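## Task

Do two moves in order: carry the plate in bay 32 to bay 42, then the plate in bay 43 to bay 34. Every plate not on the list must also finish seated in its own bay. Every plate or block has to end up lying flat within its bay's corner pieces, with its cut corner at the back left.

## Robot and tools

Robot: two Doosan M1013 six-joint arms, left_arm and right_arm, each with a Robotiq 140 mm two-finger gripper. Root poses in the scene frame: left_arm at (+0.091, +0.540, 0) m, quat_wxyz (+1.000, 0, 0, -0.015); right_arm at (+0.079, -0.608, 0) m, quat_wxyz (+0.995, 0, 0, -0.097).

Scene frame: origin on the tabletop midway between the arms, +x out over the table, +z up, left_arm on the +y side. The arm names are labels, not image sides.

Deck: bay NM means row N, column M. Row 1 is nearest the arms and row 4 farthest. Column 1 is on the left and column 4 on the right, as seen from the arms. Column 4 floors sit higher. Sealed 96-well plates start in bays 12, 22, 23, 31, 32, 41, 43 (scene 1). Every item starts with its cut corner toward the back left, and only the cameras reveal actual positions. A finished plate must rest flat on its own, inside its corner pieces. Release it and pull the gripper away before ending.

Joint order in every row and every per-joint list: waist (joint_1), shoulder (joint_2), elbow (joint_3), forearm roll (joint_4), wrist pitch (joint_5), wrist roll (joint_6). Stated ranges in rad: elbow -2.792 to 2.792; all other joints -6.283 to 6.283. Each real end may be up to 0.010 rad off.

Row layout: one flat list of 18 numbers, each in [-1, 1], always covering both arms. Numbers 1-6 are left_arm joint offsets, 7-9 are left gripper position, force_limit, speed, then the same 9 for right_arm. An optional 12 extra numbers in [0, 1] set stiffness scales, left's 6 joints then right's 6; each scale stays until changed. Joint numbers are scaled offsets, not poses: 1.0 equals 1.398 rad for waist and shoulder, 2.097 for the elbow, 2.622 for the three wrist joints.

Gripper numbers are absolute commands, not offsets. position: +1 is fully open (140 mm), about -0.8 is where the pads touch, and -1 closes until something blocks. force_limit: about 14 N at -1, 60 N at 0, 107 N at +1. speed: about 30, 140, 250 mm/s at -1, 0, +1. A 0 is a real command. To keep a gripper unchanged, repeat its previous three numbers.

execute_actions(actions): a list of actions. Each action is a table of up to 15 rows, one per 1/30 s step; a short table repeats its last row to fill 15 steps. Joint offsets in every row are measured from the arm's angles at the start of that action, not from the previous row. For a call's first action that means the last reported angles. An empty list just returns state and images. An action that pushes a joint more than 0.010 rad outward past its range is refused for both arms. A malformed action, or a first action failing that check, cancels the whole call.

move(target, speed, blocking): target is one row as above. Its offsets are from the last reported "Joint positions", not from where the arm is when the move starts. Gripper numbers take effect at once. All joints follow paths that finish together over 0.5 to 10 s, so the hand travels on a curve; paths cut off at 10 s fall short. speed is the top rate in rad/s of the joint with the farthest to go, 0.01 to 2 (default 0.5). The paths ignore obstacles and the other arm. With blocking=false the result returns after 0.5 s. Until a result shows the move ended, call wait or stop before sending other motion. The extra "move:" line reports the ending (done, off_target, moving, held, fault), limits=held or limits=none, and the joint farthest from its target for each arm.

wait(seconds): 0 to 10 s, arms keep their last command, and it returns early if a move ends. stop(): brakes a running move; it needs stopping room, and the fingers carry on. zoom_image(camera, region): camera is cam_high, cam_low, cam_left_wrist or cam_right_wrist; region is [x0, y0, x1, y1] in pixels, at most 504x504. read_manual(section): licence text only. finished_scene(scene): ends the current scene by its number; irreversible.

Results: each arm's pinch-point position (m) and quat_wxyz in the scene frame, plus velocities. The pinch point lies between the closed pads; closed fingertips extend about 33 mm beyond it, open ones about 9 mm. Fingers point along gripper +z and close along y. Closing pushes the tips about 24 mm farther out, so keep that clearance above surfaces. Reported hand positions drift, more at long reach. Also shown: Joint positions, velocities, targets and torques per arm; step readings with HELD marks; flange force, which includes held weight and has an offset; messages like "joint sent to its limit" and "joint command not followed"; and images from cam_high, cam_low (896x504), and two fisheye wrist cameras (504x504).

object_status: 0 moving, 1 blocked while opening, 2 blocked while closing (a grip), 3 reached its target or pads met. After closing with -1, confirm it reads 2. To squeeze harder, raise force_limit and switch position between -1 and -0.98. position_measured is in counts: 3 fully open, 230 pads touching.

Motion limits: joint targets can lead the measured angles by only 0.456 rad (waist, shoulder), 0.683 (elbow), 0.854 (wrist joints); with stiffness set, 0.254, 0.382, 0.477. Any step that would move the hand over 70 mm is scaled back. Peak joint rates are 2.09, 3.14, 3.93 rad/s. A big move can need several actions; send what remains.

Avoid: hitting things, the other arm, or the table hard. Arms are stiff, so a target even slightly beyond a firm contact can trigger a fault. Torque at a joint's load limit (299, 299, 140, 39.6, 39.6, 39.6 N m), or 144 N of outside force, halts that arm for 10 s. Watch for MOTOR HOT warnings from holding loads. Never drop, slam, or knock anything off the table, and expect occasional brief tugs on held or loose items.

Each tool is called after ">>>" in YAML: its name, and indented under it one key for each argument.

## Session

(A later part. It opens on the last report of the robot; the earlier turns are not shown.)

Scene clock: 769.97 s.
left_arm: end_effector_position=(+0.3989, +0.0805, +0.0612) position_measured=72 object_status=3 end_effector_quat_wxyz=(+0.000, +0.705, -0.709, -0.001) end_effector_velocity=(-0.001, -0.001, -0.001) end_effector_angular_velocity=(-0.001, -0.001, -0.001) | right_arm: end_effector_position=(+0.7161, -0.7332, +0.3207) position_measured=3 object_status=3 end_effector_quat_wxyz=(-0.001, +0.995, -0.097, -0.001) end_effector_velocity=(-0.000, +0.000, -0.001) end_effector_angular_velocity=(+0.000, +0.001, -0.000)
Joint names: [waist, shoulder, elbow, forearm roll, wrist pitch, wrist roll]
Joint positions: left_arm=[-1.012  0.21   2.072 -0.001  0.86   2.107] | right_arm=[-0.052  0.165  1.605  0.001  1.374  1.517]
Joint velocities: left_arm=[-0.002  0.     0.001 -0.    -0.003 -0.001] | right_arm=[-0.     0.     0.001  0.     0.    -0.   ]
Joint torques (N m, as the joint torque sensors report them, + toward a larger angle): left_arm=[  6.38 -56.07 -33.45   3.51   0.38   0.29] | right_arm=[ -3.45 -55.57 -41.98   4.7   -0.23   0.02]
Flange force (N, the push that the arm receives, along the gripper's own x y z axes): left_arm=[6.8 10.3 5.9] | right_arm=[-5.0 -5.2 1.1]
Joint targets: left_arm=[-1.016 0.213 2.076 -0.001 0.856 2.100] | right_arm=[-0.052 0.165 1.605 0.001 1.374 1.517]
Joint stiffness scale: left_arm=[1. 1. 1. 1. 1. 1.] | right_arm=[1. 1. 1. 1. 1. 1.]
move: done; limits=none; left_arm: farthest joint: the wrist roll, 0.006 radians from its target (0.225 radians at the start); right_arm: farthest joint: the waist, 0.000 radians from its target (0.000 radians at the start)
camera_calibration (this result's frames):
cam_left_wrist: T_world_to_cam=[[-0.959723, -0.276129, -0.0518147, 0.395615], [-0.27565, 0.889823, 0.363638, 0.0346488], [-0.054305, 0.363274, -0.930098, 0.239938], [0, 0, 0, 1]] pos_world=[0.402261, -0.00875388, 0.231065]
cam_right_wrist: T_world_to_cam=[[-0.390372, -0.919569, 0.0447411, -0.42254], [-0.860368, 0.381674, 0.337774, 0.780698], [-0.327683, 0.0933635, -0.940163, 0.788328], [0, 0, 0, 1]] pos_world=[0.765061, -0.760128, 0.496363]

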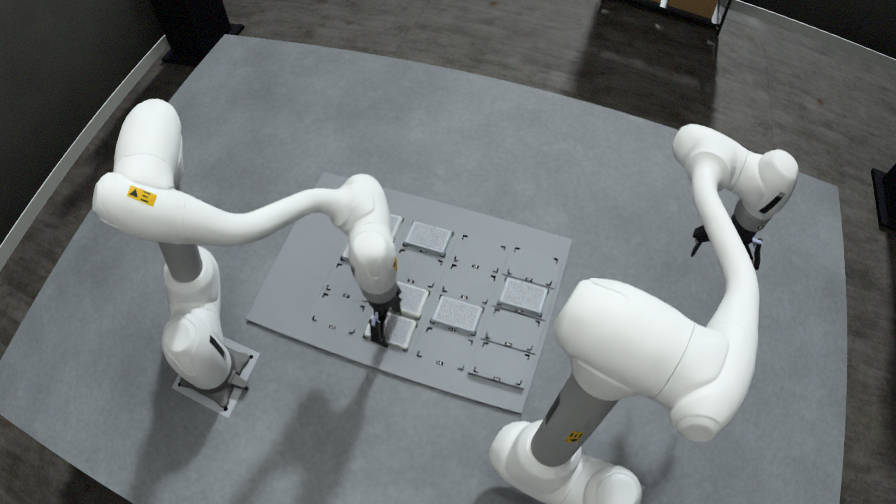

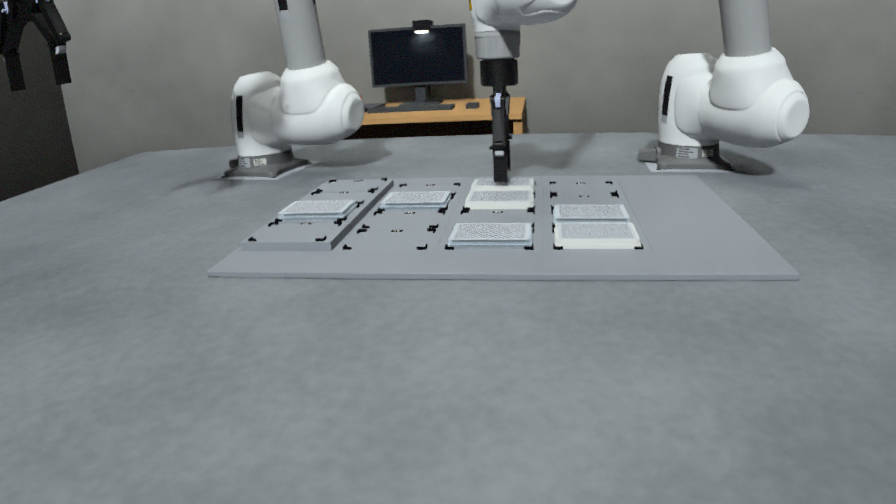

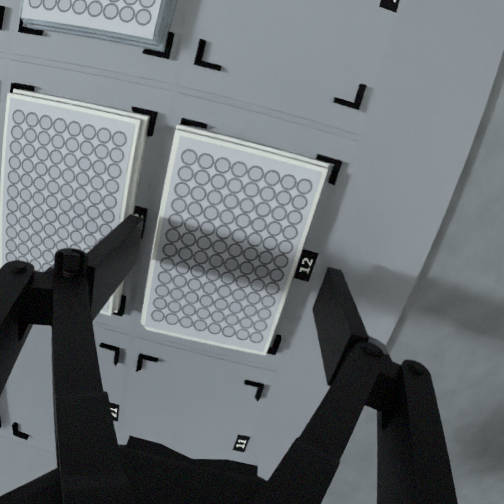

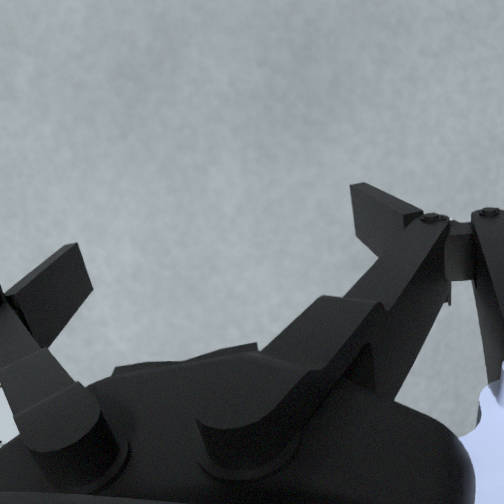

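>>> move:
  target: [0,0.0190,0.0087,0,-0.0159,0,0.45,-0.7,-0.5, 0,0,0,0,0,0,1,0,0]
  speed: 0.08

>>> execute_actions:
  actions:
    - [[0,0,0,0,0,0,-1,-0.7,-0.7, 0,0,0,0,0,0,1,0,0]]

Scene clock: 783.63 s.
left_arm: end_effector_position=(+0.3987, +0.0807, +0.0423) position_measured=72 object_status=3 end_effector_quat_wxyz=(+0.000, +0.705, -0.709, -0.001) end_effector_velocity=(+0.000, -0.000, -0.001) end_effector_angular_velocity=(-0.001, -0.001, -0.000) | right_arm: end_effector_position=(+0.7161, -0.7332, +0.3207) position_measured=3 object_status=3 end_effector_quat_wxyz=(-0.001, +0.995, -0.097, -0.001) end_effector_velocity=(+0.000, -0.000, +0.000) end_effector_angular_velocity=(-0.001, -0.000, +0.000)
Joint names: [waist, shoulder, elbow, forearm roll, wrist pitch, wrist roll]
Joint positions: left_arm=[-1.012  0.233  2.087 -0.001  0.823  2.106] | right_arm=[-0.052  0.165  1.605  0.001  1.374  1.517]
Joint velocities: left_arm=[ 0.     0.001  0.001  0.    -0.003  0.   ] | right_arm=[ 0.    -0.    -0.    -0.001 -0.     0.   ]
Joint torques (N m, as the joint torque sensors report them, + toward a larger angle): left_arm=[  7.1  -57.28 -31.73   3.15   0.6    0.11] | right_arm=[ -1.87 -54.68 -42.14   4.37  -0.1   -0.04]
Flange force (N, the push that the arm receives, along the gripper's own x y z axes): left_arm=[7.7 10.4 5.5] | right_arm=[-6.9 -3.0 0.9]
Joint targets: left_arm=[-1.012 0.237 2.091 -0.001 0.819 2.107] | right_arm=[-0.052 0.165 1.605 0.001 1.374 1.517]
Joint stiffness scale: left_arm=[1. 1. 1. 1. 1. 1.] | right_arm=[1. 1. 1. 1. 1. 1.]
move: done; limits=none; left_arm: farthest joint: the wrist pitch, 0.005 radians from its target (0.042 radians at the start); right_arm: farthest joint: the waist, 0.000 radians from its target (0.000 radians at the start)
camera_calibration (this result's frames):
cam_left_wrist: T_world_to_cam=[[-0.959715, -0.276179, -0.0517017, 0.394527], [-0.275626, 0.889622, 0.364148, 0.0412896], [-0.054575, 0.363728, -0.929905, 0.222425], [0, 0, 0, 1]] pos_world=[0.402152, -0.00867429, 0.212196]
cam_right_wrist: T_world_to_cam=[[-0.390372, -0.91957, 0.0447412, -0.42254], [-0.860369, 0.381674, 0.337773, 0.780698], [-0.327683, 0.0933632, -0.940163, 0.788328], [0, 0, 0, 1]] pos_world=[0.765061, -0.760128, 0.496363]

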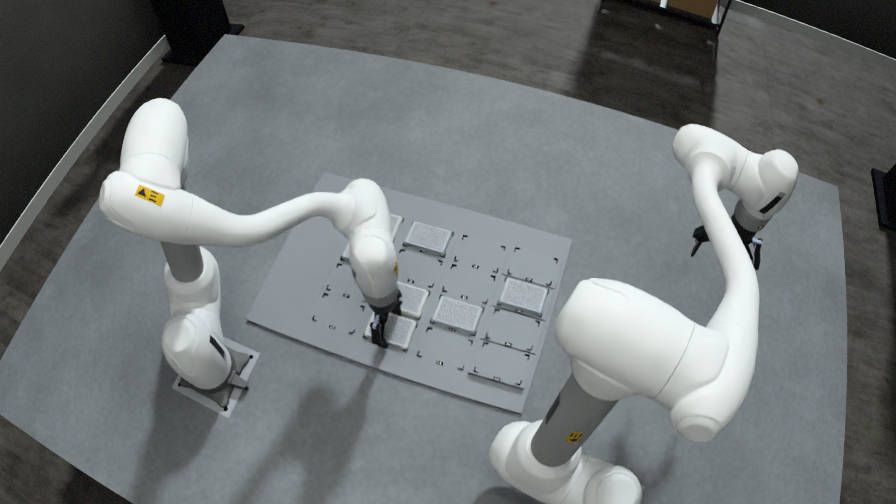

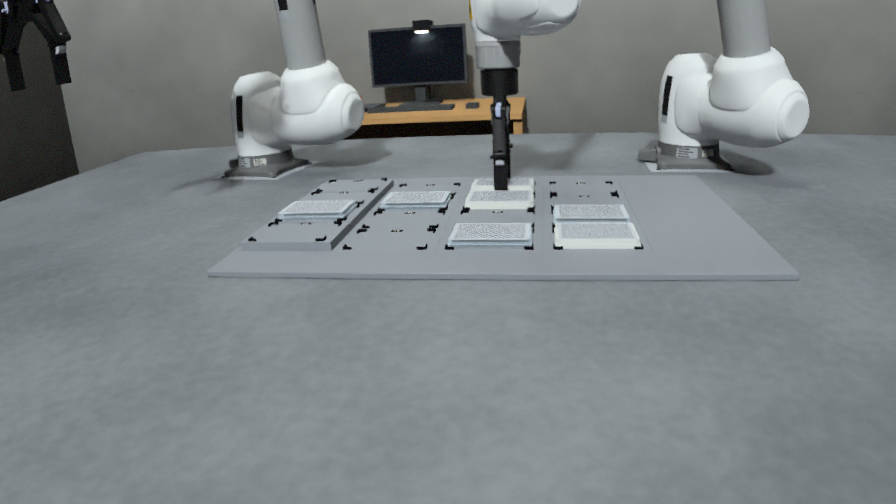

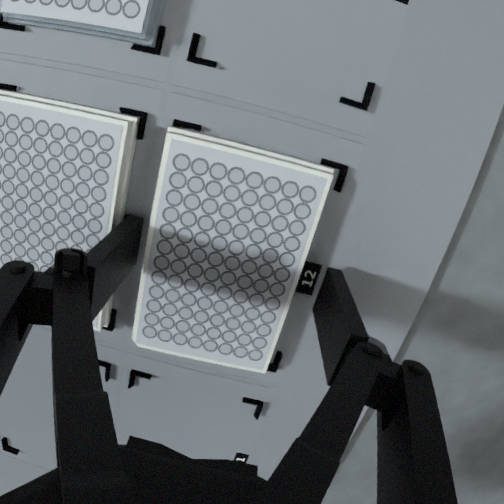

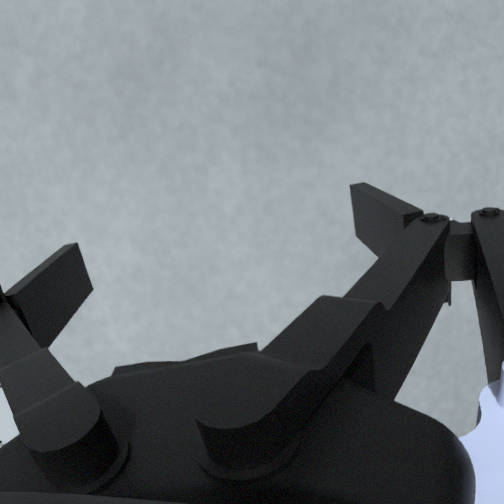

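Scene clock: 784.13 s.
left_arm: end_effector_position=(+0.3988, +0.0807, +0.0423) position_measured=107 object_status=0 end_effector_quat_wxyz=(+0.000, +0.705, -0.709, -0.001) end_effector_velocity=(-0.000, -0.001, +0.000) end_effector_angular_velocity=(-0.001, +0.000, -0.000) | right_arm: end_effector_position=(+0.7161, -0.7332, +0.3207) position_measured=3 object_status=3 end_effector_quat_wxyz=(-0.001, +0.995, -0.097, -0.001) end_effector_velocity=(-0.000, -0.001, +0.001) end_effector_angular_velocity=(-0.002, -0.000, +0.001)
Joint names: [waist, shoulder, elbow, forearm roll, wrist pitch, wrist roll]
Joint positions: left_arm=[-1.012  0.233  2.087 -0.001  0.823  2.106] | right_arm=[-0.052  0.165  1.605  0.001  1.374  1.517]
Joint velocities: left_arm=[-0.001 -0.    -0.    -0.001  0.     0.   ] | right_arm=[ 0.    -0.001 -0.    -0.002  0.    -0.   ]
Joint torques (N m, as the joint torque sensors report them, + toward a larger angle): left_arm=[  2.41 -44.46 -22.82   1.69  -0.06   0.24] | right_arm=[ -1.78 -56.65 -42.89   4.54  -0.27  -0.05]
Flange force (N, the push that the arm receives, along the gripper's own x y z axes): left_arm=[3.2 4.0 -18.4] | right_arm=[-5.9 -3.0 2.2]
Joint targets: left_arm=[-1.012 0.233 2.087 -0.001 0.823 2.106] | right_arm=[-0.052 0.165 1.605 0.001 1.374 1.517]
Joint stiffness scale: left_arm=[1. 1. 1. 1. 1. 1.] | right_arm=[1. 1. 1. 1. 1. 1.]
Step readings (joint positions):
0: left_arm=[-1.012 0.233 2.087 -0.001 0.823 2.106] | right_arm=[-0.052 0.165 1.605 0.001 1.374 1.517]
1: left_arm=[-1.012 0.233 2.087 -0.001 0.823 2.106] | right_arm=[-0.052 0.165 1.605 0.001 1.374 1.517]
2: left_arm=[-1.012 0.233 2.087 -0.001 0.823 2.106] | right_arm=[-0.052 0.165 1.605 0.001 1.374 1.517]
4: left_arm=[-1.012 0.233 2.087 -0.001 0.823 2.106] | right_arm=[-0.052 0.165 1.605 0.001 1.374 1.517]
8: left_arm=[-1.012 0.233 2.087 -0.001 0.823 2.106] | right_arm=[-0.052 0.165 1.605 0.001 1.374 1.517]
15: Joint positions above
camera_calibration (this result's frames):
cam_left_wrist: T_world_to_cam=[[-0.959719, -0.276155, -0.0517464, 0.394549], [-0.275623, 0.889645, 0.364093, 0.0413218], [-0.0545103, 0.36369, -0.929924, 0.222426], [0, 0, 0, 1]] pos_world=[0.40217, -0.00869901, 0.212211]
cam_right_wrist: T_world_to_cam=[[-0.390372, -0.91957, 0.0447411, -0.42254], [-0.860368, 0.381674, 0.337773, 0.780698], [-0.327683, 0.0933634, -0.940163, 0.788328], [0, 0, 0, 1]] pos_world=[0.765061, -0.760128, 0.496363]

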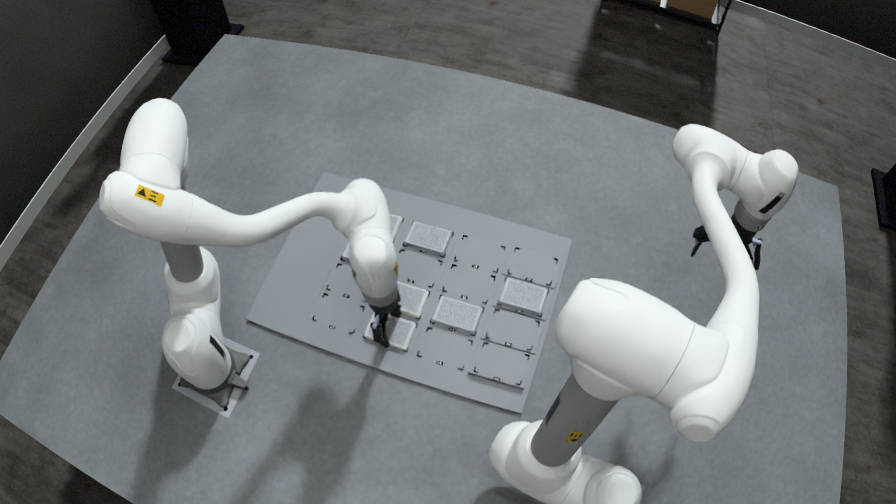

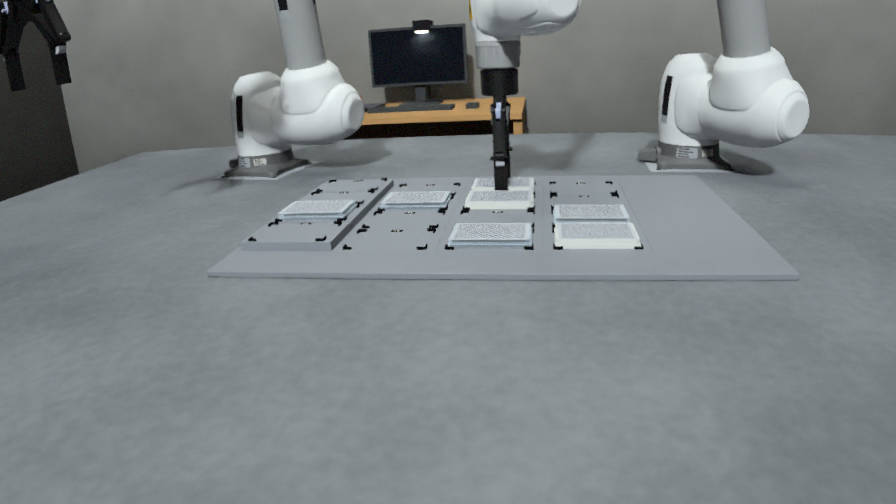

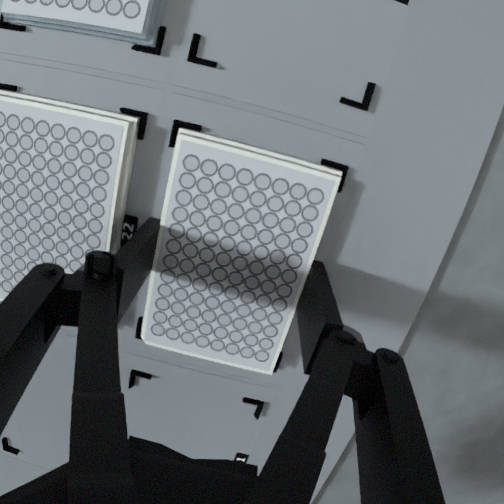

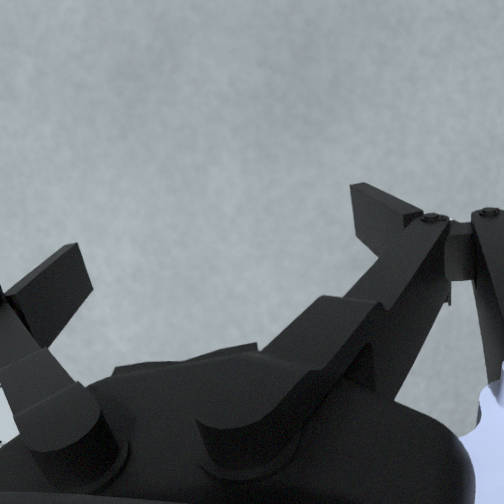

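>>> execute_actions:
  actions:
    - [[0,0,0,0,0,0,0.43,-0.7,0, 0,0,0,0,0,0,1,0,0],[0,0,0,0,0,0,0.43,-0.7,0, 0,0,0,0,0,0,1,0,0],[0,0,0,0,0,0,0.43,-0.7,0, 0,0,0,0,0,0,1,0,0],[0,0,0,0,0,0,0.43,-0.7,0, 0,0,0,0,0,0,1,0,0],[0,0,0,0,0,0,0.43,-0.7,0, 0,0,0,0,0,0,1,0,0],[0,0,0,0,0,0,0.43,-0.7,0, 0,0,0,0,0,0,1,0,0],[0,-0.003,-0.0018,0,0.002,0,0.43,-0.7,0, 0,0,0,0,0,0,1,0,0],[0,-0.005,-0.0026,0,0.0037,0,0.43,-0.7,0, 0,0,0,0,0,0,1,0,0],[0,-0.007,-0.0035,0,0.0055,0,0.43,-0.7,0, 0,0,0,0,0,0,1,0,0],[0,-0.009,-0.0044,0,0.0072,0,0.43,-0.7,0, 0,0,0,0,0,0,1,0,0],[0,-0.011,-0.0052,0,0.009,0,0.43,-0.7,0, 0,0,0,0,0,0,1,0,0],[0,-0.013,-0.0061,0,0.0107,0,0.43,-0.7,0, 0,0,0,0,0,0,1,0,0]]

>>> move:
  target: [0.0982,-0.035,-0.212,0,0.188,0.0524,1,0,-0.5, 0,0,0,0,0,0,1,0,0]
  speed: 0.5

Scene clock: 804.37 s.
left_arm: end_effector_position=(+0.3989, +0.0805, +0.0519) position_measured=75 object_status=3 end_effector_quat_wxyz=(+0.000, +0.705, -0.709, -0.001) end_effector_velocity=(+0.001, -0.001, +0.026) end_effector_angular_velocity=(-0.004, -0.003, +0.001) | right_arm: end_effector_position=(+0.7161, -0.7332, +0.3207) position_measured=3 object_status=3 end_effector_quat_wxyz=(-0.001, +0.995, -0.097, -0.001) end_effector_velocity=(-0.000, -0.000, -0.000) end_effector_angular_velocity=(+0.000, +0.000, -0.000)
Joint names: [waist, shoulder, elbow, forearm roll, wrist pitch, wrist roll]
Joint positions: left_arm=[-1.012  0.221  2.08  -0.001  0.842  2.106] | right_arm=[-0.052  0.165  1.605  0.001  1.374  1.517]
Joint velocities: left_arm=[ 0.001 -0.032 -0.02   0.001  0.048 -0.   ] | right_arm=[-0.001 -0.     0.001 -0.    -0.    -0.   ]
Joint torques (N m, as the joint torque sensors report them, + toward a larger angle): left_arm=[  6.48 -52.71 -34.01   3.14   0.23   0.19] | right_arm=[ -1.6  -56.26 -42.73   4.67  -0.18  -0.18]
Flange force (N, the push that the arm receives, along the gripper's own x y z axes): left_arm=[1.9 13.7 5.6] | right_arm=[-6.3 -2.7 1.8]
Joint targets: left_arm=[-1.012 0.215 2.074 -0.001 0.851 2.106] | right_arm=[-0.052 0.165 1.605 0.001 1.374 1.517]
Joint stiffness scale: left_arm=[1. 1. 1. 1. 1. 1.] | right_arm=[1. 1. 1. 1. 1. 1.]
Step readings (joint positions):
0: left_arm=[-1.012 0.233 2.087 -0.001 0.823 2.106] | right_arm=[-0.052 0.165 1.605 0.001 1.374 1.517]
1: left_arm=[-1.012 0.233 2.087 -0.001 0.823 2.106] | right_arm=[-0.052 0.165 1.605 0.001 1.374 1.517]
2: left_arm=[-1.012 0.233 2.087 -0.001 0.823 2.106] | right_arm=[-0.052 0.165 1.605 0.001 1.374 1.517]
4: left_arm=[-1.012 0.233 2.087 -0.001 0.823 2.106] | right_arm=[-0.052 0.165 1.605 0.001 1.374 1.517]
8: left_arm=[-1.012 0.233 2.087 -0.001 0.824 2.106] | right_arm=[-0.052 0.165 1.605 0.001 1.374 1.517]
15: Joint positions above
camera_calibration (this result's frames):
cam_left_wrist: T_world_to_cam=[[-0.959707, -0.276169, -0.0519044, 0.395103], [-0.275728, 0.889861, 0.363485, 0.0381169], [-0.0541955, 0.363151, -0.930153, 0.231313], [0, 0, 0, 1]] pos_world=[0.402229, -0.00880503, 0.221809]
cam_right_wrist: T_world_to_cam=[[-0.390372, -0.91957, 0.0447411, -0.42254], [-0.860369, 0.381674, 0.337773, 0.780698], [-0.327683, 0.0933634, -0.940163, 0.788328], [0, 0, 0, 1]] pos_world=[0.765061, -0.760128, 0.496363]

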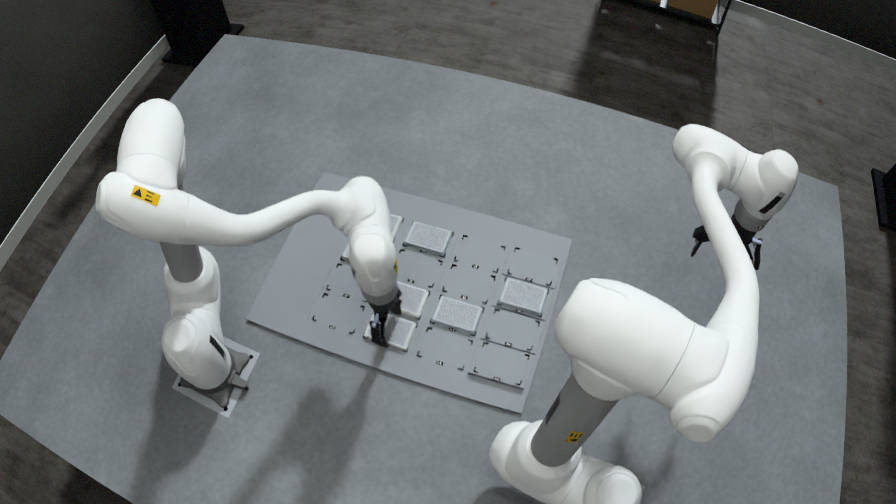

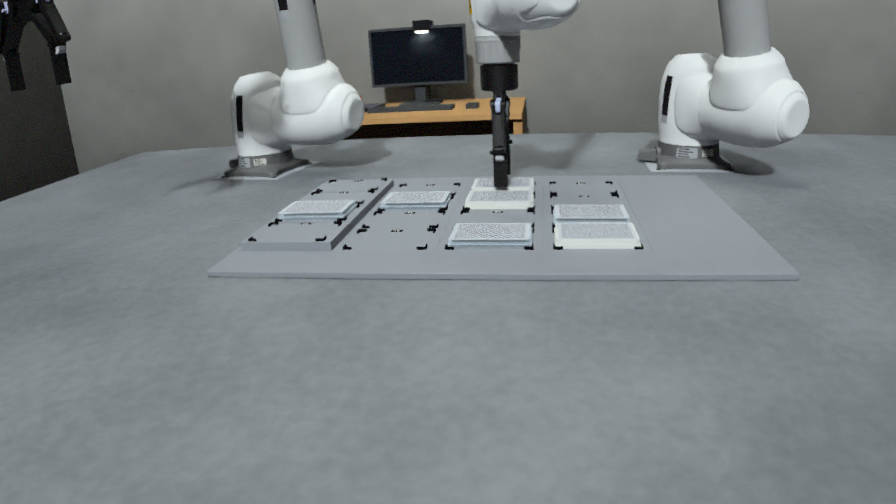

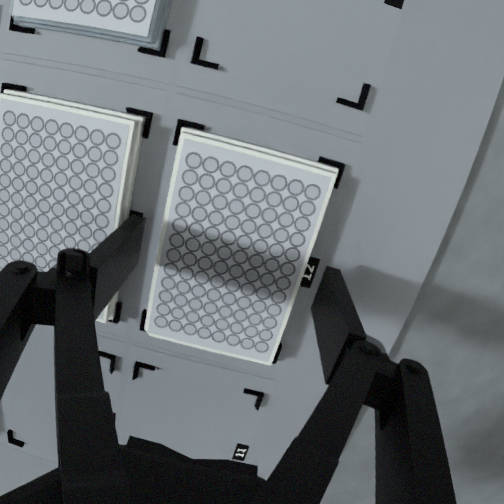

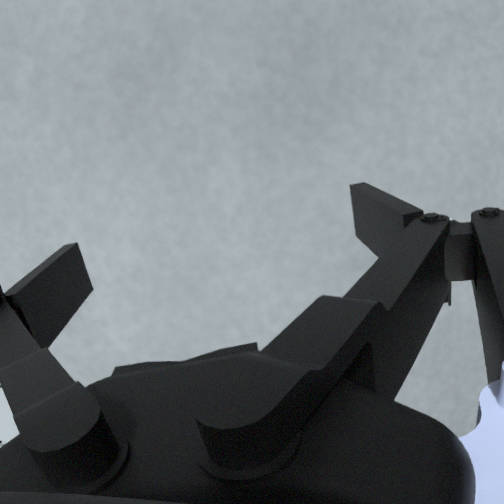

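Scene clock: 806.00 s.
left_arm: end_effector_position=(+0.5175, +0.0487, +0.2955) position_measured=3 object_status=3 end_effector_quat_wxyz=(+0.000, +0.706, -0.708, -0.002) end_effector_velocity=(+0.000, +0.000, +0.001) end_effector_angular_velocity=(+0.001, +0.001, +0.000) | right_arm: end_effector_position=(+0.7161, -0.7332, +0.3207) position_measured=3 object_status=3 end_effector_quat_wxyz=(-0.001, +0.995, -0.097, -0.001) end_effector_velocity=(-0.001, +0.000, -0.000) end_effector_angular_velocity=(+0.001, +0.001, -0.000)
Joint names: [waist, shoulder, elbow, forearm roll, wrist pitch, wrist roll]
Joint positions: left_arm=[-0.879  0.176  1.639 -0.001  1.33   2.238] | right_arm=[-0.052  0.165  1.605  0.001  1.374  1.517]
Joint velocities: left_arm=[ 0.001  0.    -0.002 -0.001  0.003  0.001] | right_arm=[-0.    -0.001  0.001  0.001 -0.    -0.   ]
Joint torques (N m, as the joint torque sensors report them, + toward a larger angle): left_arm=[  5.88 -60.79 -41.58   4.29   0.57   0.28] | right_arm=[ -1.74 -54.84 -42.58   4.6   -0.34  -0.13]
Flange force (N, the push that the arm receives, along the gripper's own x y z axes): left_arm=[6.9 6.6 3.5] | right_arm=[-8.3 -2.9 1.0]
Joint targets: left_arm=[-0.875 0.173 1.635 -0.001 1.335 2.244] | right_arm=[-0.052 0.165 1.605 0.001 1.374 1.517]
Joint stiffness scale: left_arm=[1. 1. 1. 1. 1. 1.] | right_arm=[1. 1. 1. 1. 1. 1.]
move: done; limits=none; left_arm: farthest joint: the wrist roll, 0.006 radians from its target (0.137 radians at the start); right_arm: farthest joint: the waist, 0.000 radians from its target (0.000 radians at the start)
camera_calibration (this result's frames):
cam_left_wrist: T_world_to_cam=[[-0.959102, -0.278441, -0.0509244, 0.512308], [-0.277406, 0.888834, 0.36472, 0.0111078], [-0.0562897, 0.363931, -0.929724, 0.476782], [0, 0, 0, 1]] pos_world=[0.521275, -0.0407414, 0.465314]
cam_right_wrist: T_world_to_cam=[[-0.390372, -0.91957, 0.0447411, -0.42254], [-0.860369, 0.381674, 0.337773, 0.780698], [-0.327683, 0.0933634, -0.940163, 0.788328], [0, 0, 0, 1]] pos_world=[0.765061, -0.760128, 0.496363]

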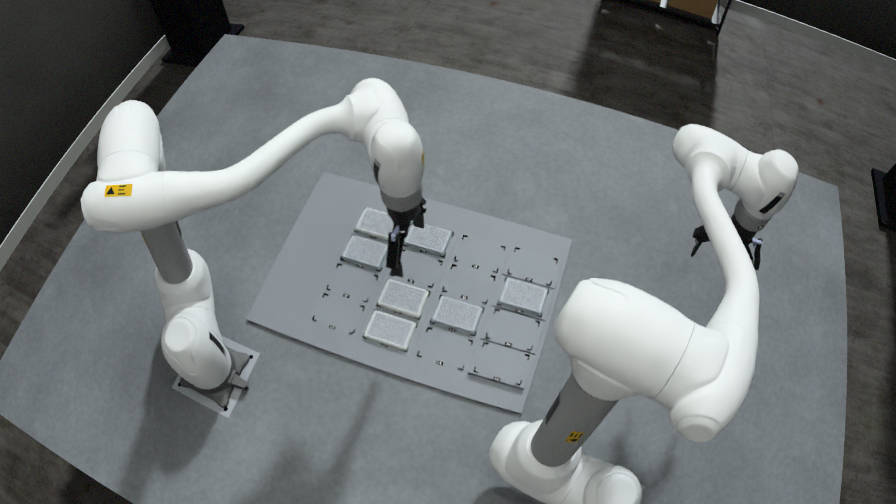

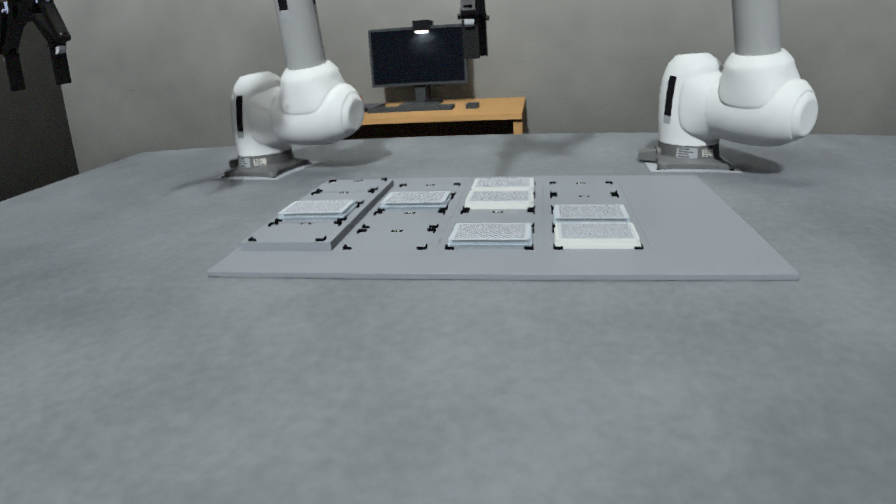

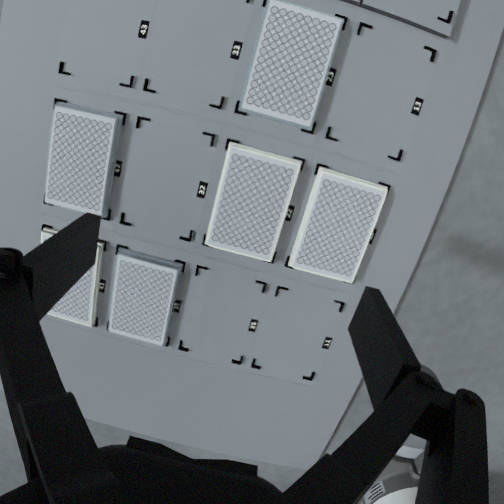

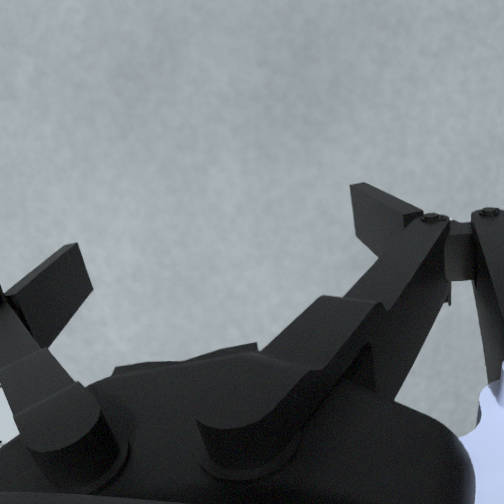

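>>> execute_actions:
  actions: []

Scene clock: 833.77 s.
left_arm: end_effector_position=(+0.5175, +0.0487, +0.2956) position_measured=3 object_status=3 end_effector_quat_wxyz=(+0.000, +0.706, -0.708, -0.002) end_effector_velocity=(-0.000, +0.000, -0.000) end_effector_angular_velocity=(+0.001, -0.000, -0.001) | right_arm: end_effector_position=(+0.7161, -0.7332, +0.3207) position_measured=3 object_status=3 end_effector_quat_wxyz=(-0.001, +0.995, -0.097, -0.001) end_effector_velocity=(-0.000, +0.001, -0.000) end_effector_angular_velocity=(+0.001, +0.000, +0.001)
Joint names: [waist, shoulder, elbow, forearm roll, wrist pitch, wrist roll]
Joint positions: left_arm=[-0.879  0.176  1.639 -0.001  1.33   2.238] | right_arm=[-0.052  0.165  1.605  0.001  1.374  1.517]
Joint velocities: left_arm=[-0.001  0.     0.001  0.001 -0.    -0.   ] | right_arm=[ 0.001 -0.     0.     0.001 -0.    -0.001]
Joint torques (N m, as the joint torque sensors report them, + toward a larger angle): left_arm=[  7.43 -60.28 -42.22   4.21   0.48   0.12] | right_arm=[ -2.73 -56.29 -41.8    4.51  -0.43  -0.08]
Flange force (N, the push that the arm receives, along the gripper's own x y z axes): left_arm=[6.7 9.7 4.1] | right_arm=[-4.1 -4.5 0.2]
Joint targets: left_arm=[-0.875 0.173 1.635 -0.001 1.335 2.244] | right_arm=[-0.052 0.165 1.605 0.001 1.374 1.517]
Joint stiffness scale: left_arm=[1. 1. 1. 1. 1. 1.] | right_arm=[1. 1. 1. 1. 1. 1.]
camera_calibration (this result's frames):
cam_left_wrist: T_world_to_cam=[[-0.959118, -0.2784, -0.0508528, 0.512314], [-0.277332, 0.888788, 0.364888, 0.0109402], [-0.0563874, 0.364074, -0.929662, 0.476865], [0, 0, 0, 1]] pos_world=[0.521293, -0.0407092, 0.465384]
cam_right_wrist: T_world_to_cam=[[-0.390372, -0.91957, 0.0447411, -0.42254], [-0.860369, 0.381674, 0.337773, 0.780698], [-0.327683, 0.0933633, -0.940163, 0.788328], [0, 0, 0, 1]] pos_world=[0.765061, -0.760128, 0.496363]

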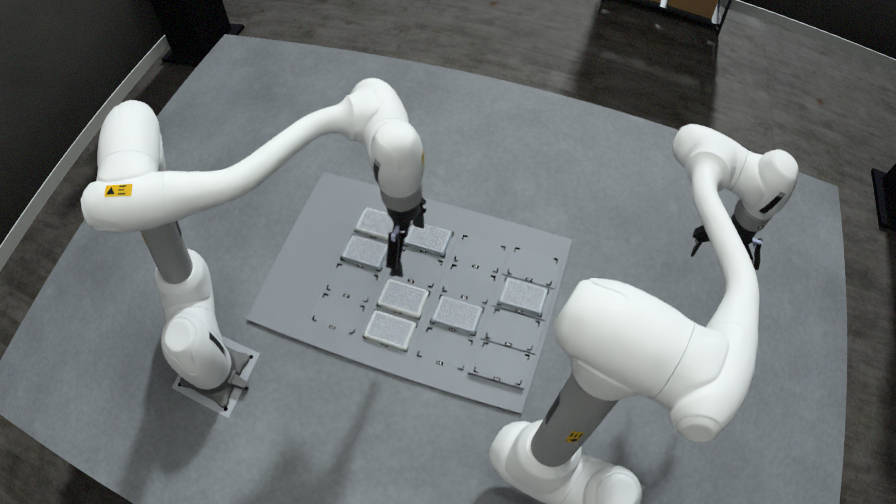

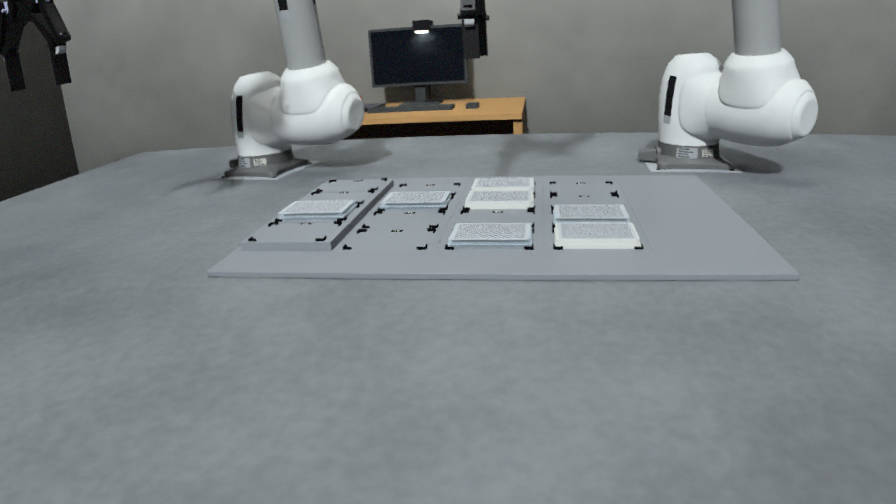

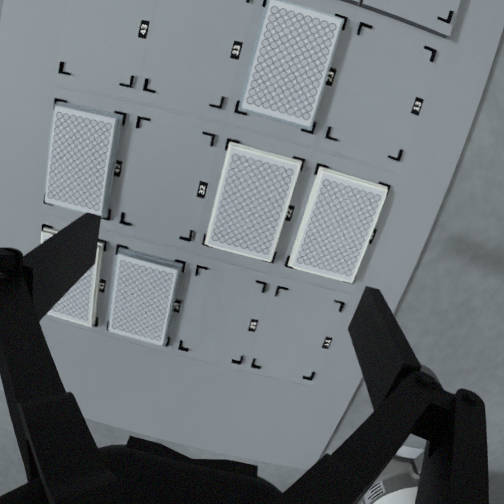

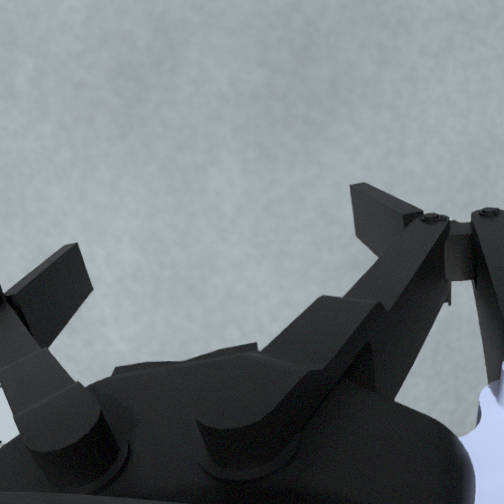

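>>> zoom_image:
  camera: "cam_low"
  region: [230, 165, 670, 265]

>>> zoom_image:
  camera: "cam_high"
  region: [300, 190, 580, 400]

>>> zoom_image:
  camera: "cam_left_wrist"
  region: [30, 0, 430, 360]

Region (230, 165, 670, 265) of cam_low's 896x504 image, scaled by 1.145, with more detail than that image has; it fills the top 115 rows of this view, and the rest is white.

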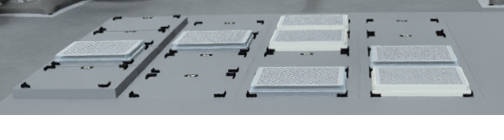

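Region (300, 190, 580, 400) of cam_high's 896x504 image, scaled by 1.800, with more detail than that image has; it fills the top 378 rows of this view, and the rest is white.

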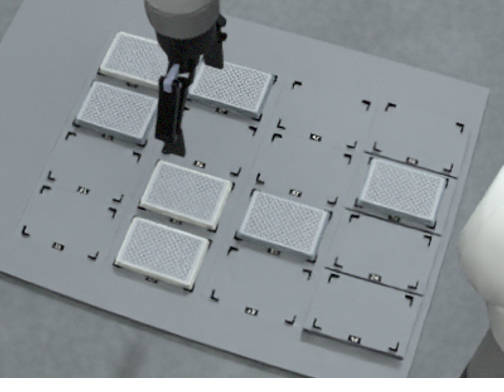

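Region (30, 0, 430, 360) of cam_left_wrist's 504x504 image, scaled by 1.260, with more detail than that image has; it fills the top 454 rows of this view, and the rest is white.

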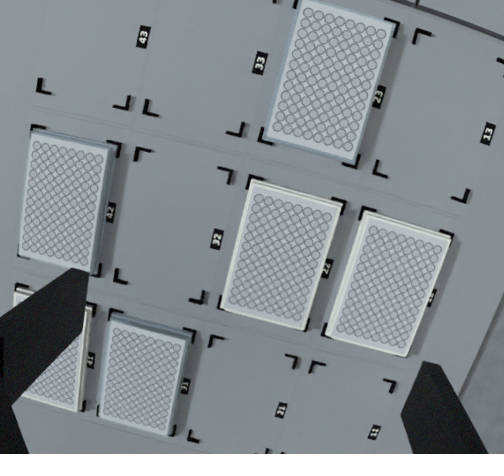

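>>> zoom_image:
  camera: "cam_low"
  region: [435, 170, 655, 260]

>>> zoom_image:
  camera: "cam_low"
  region: [260, 175, 470, 255]

>>> zoom_image:
  camera: "cam_left_wrist"
  region: [30, 200, 200, 360]

Region (435, 170, 655, 260) of cam_low's 896x504 image, scaled by 2.291, with more detail than that image has; it fills the top 206 rows of this view, and the rest is white.

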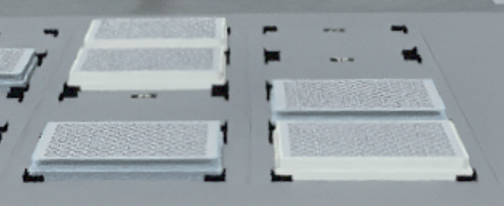

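Region (260, 175, 470, 255) of cam_low's 896x504 image, scaled by 2.400, with more detail than that image has; it fills the top 192 rows of this view, and the rest is white.

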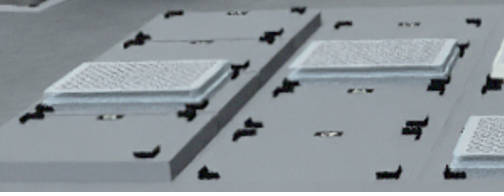

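Region (30, 200, 200, 360) of cam_left_wrist's 504x504 image, scaled by 2.965, with more detail than that image has; it fills the top 474 rows of this view, and the rest is white.

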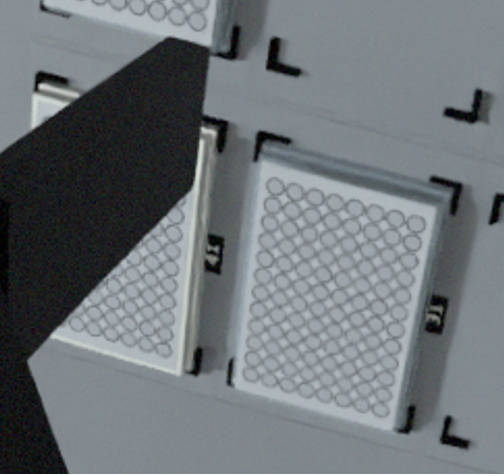

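>>> finished_scene:
  scene: 1

The scene is finished: the task was done.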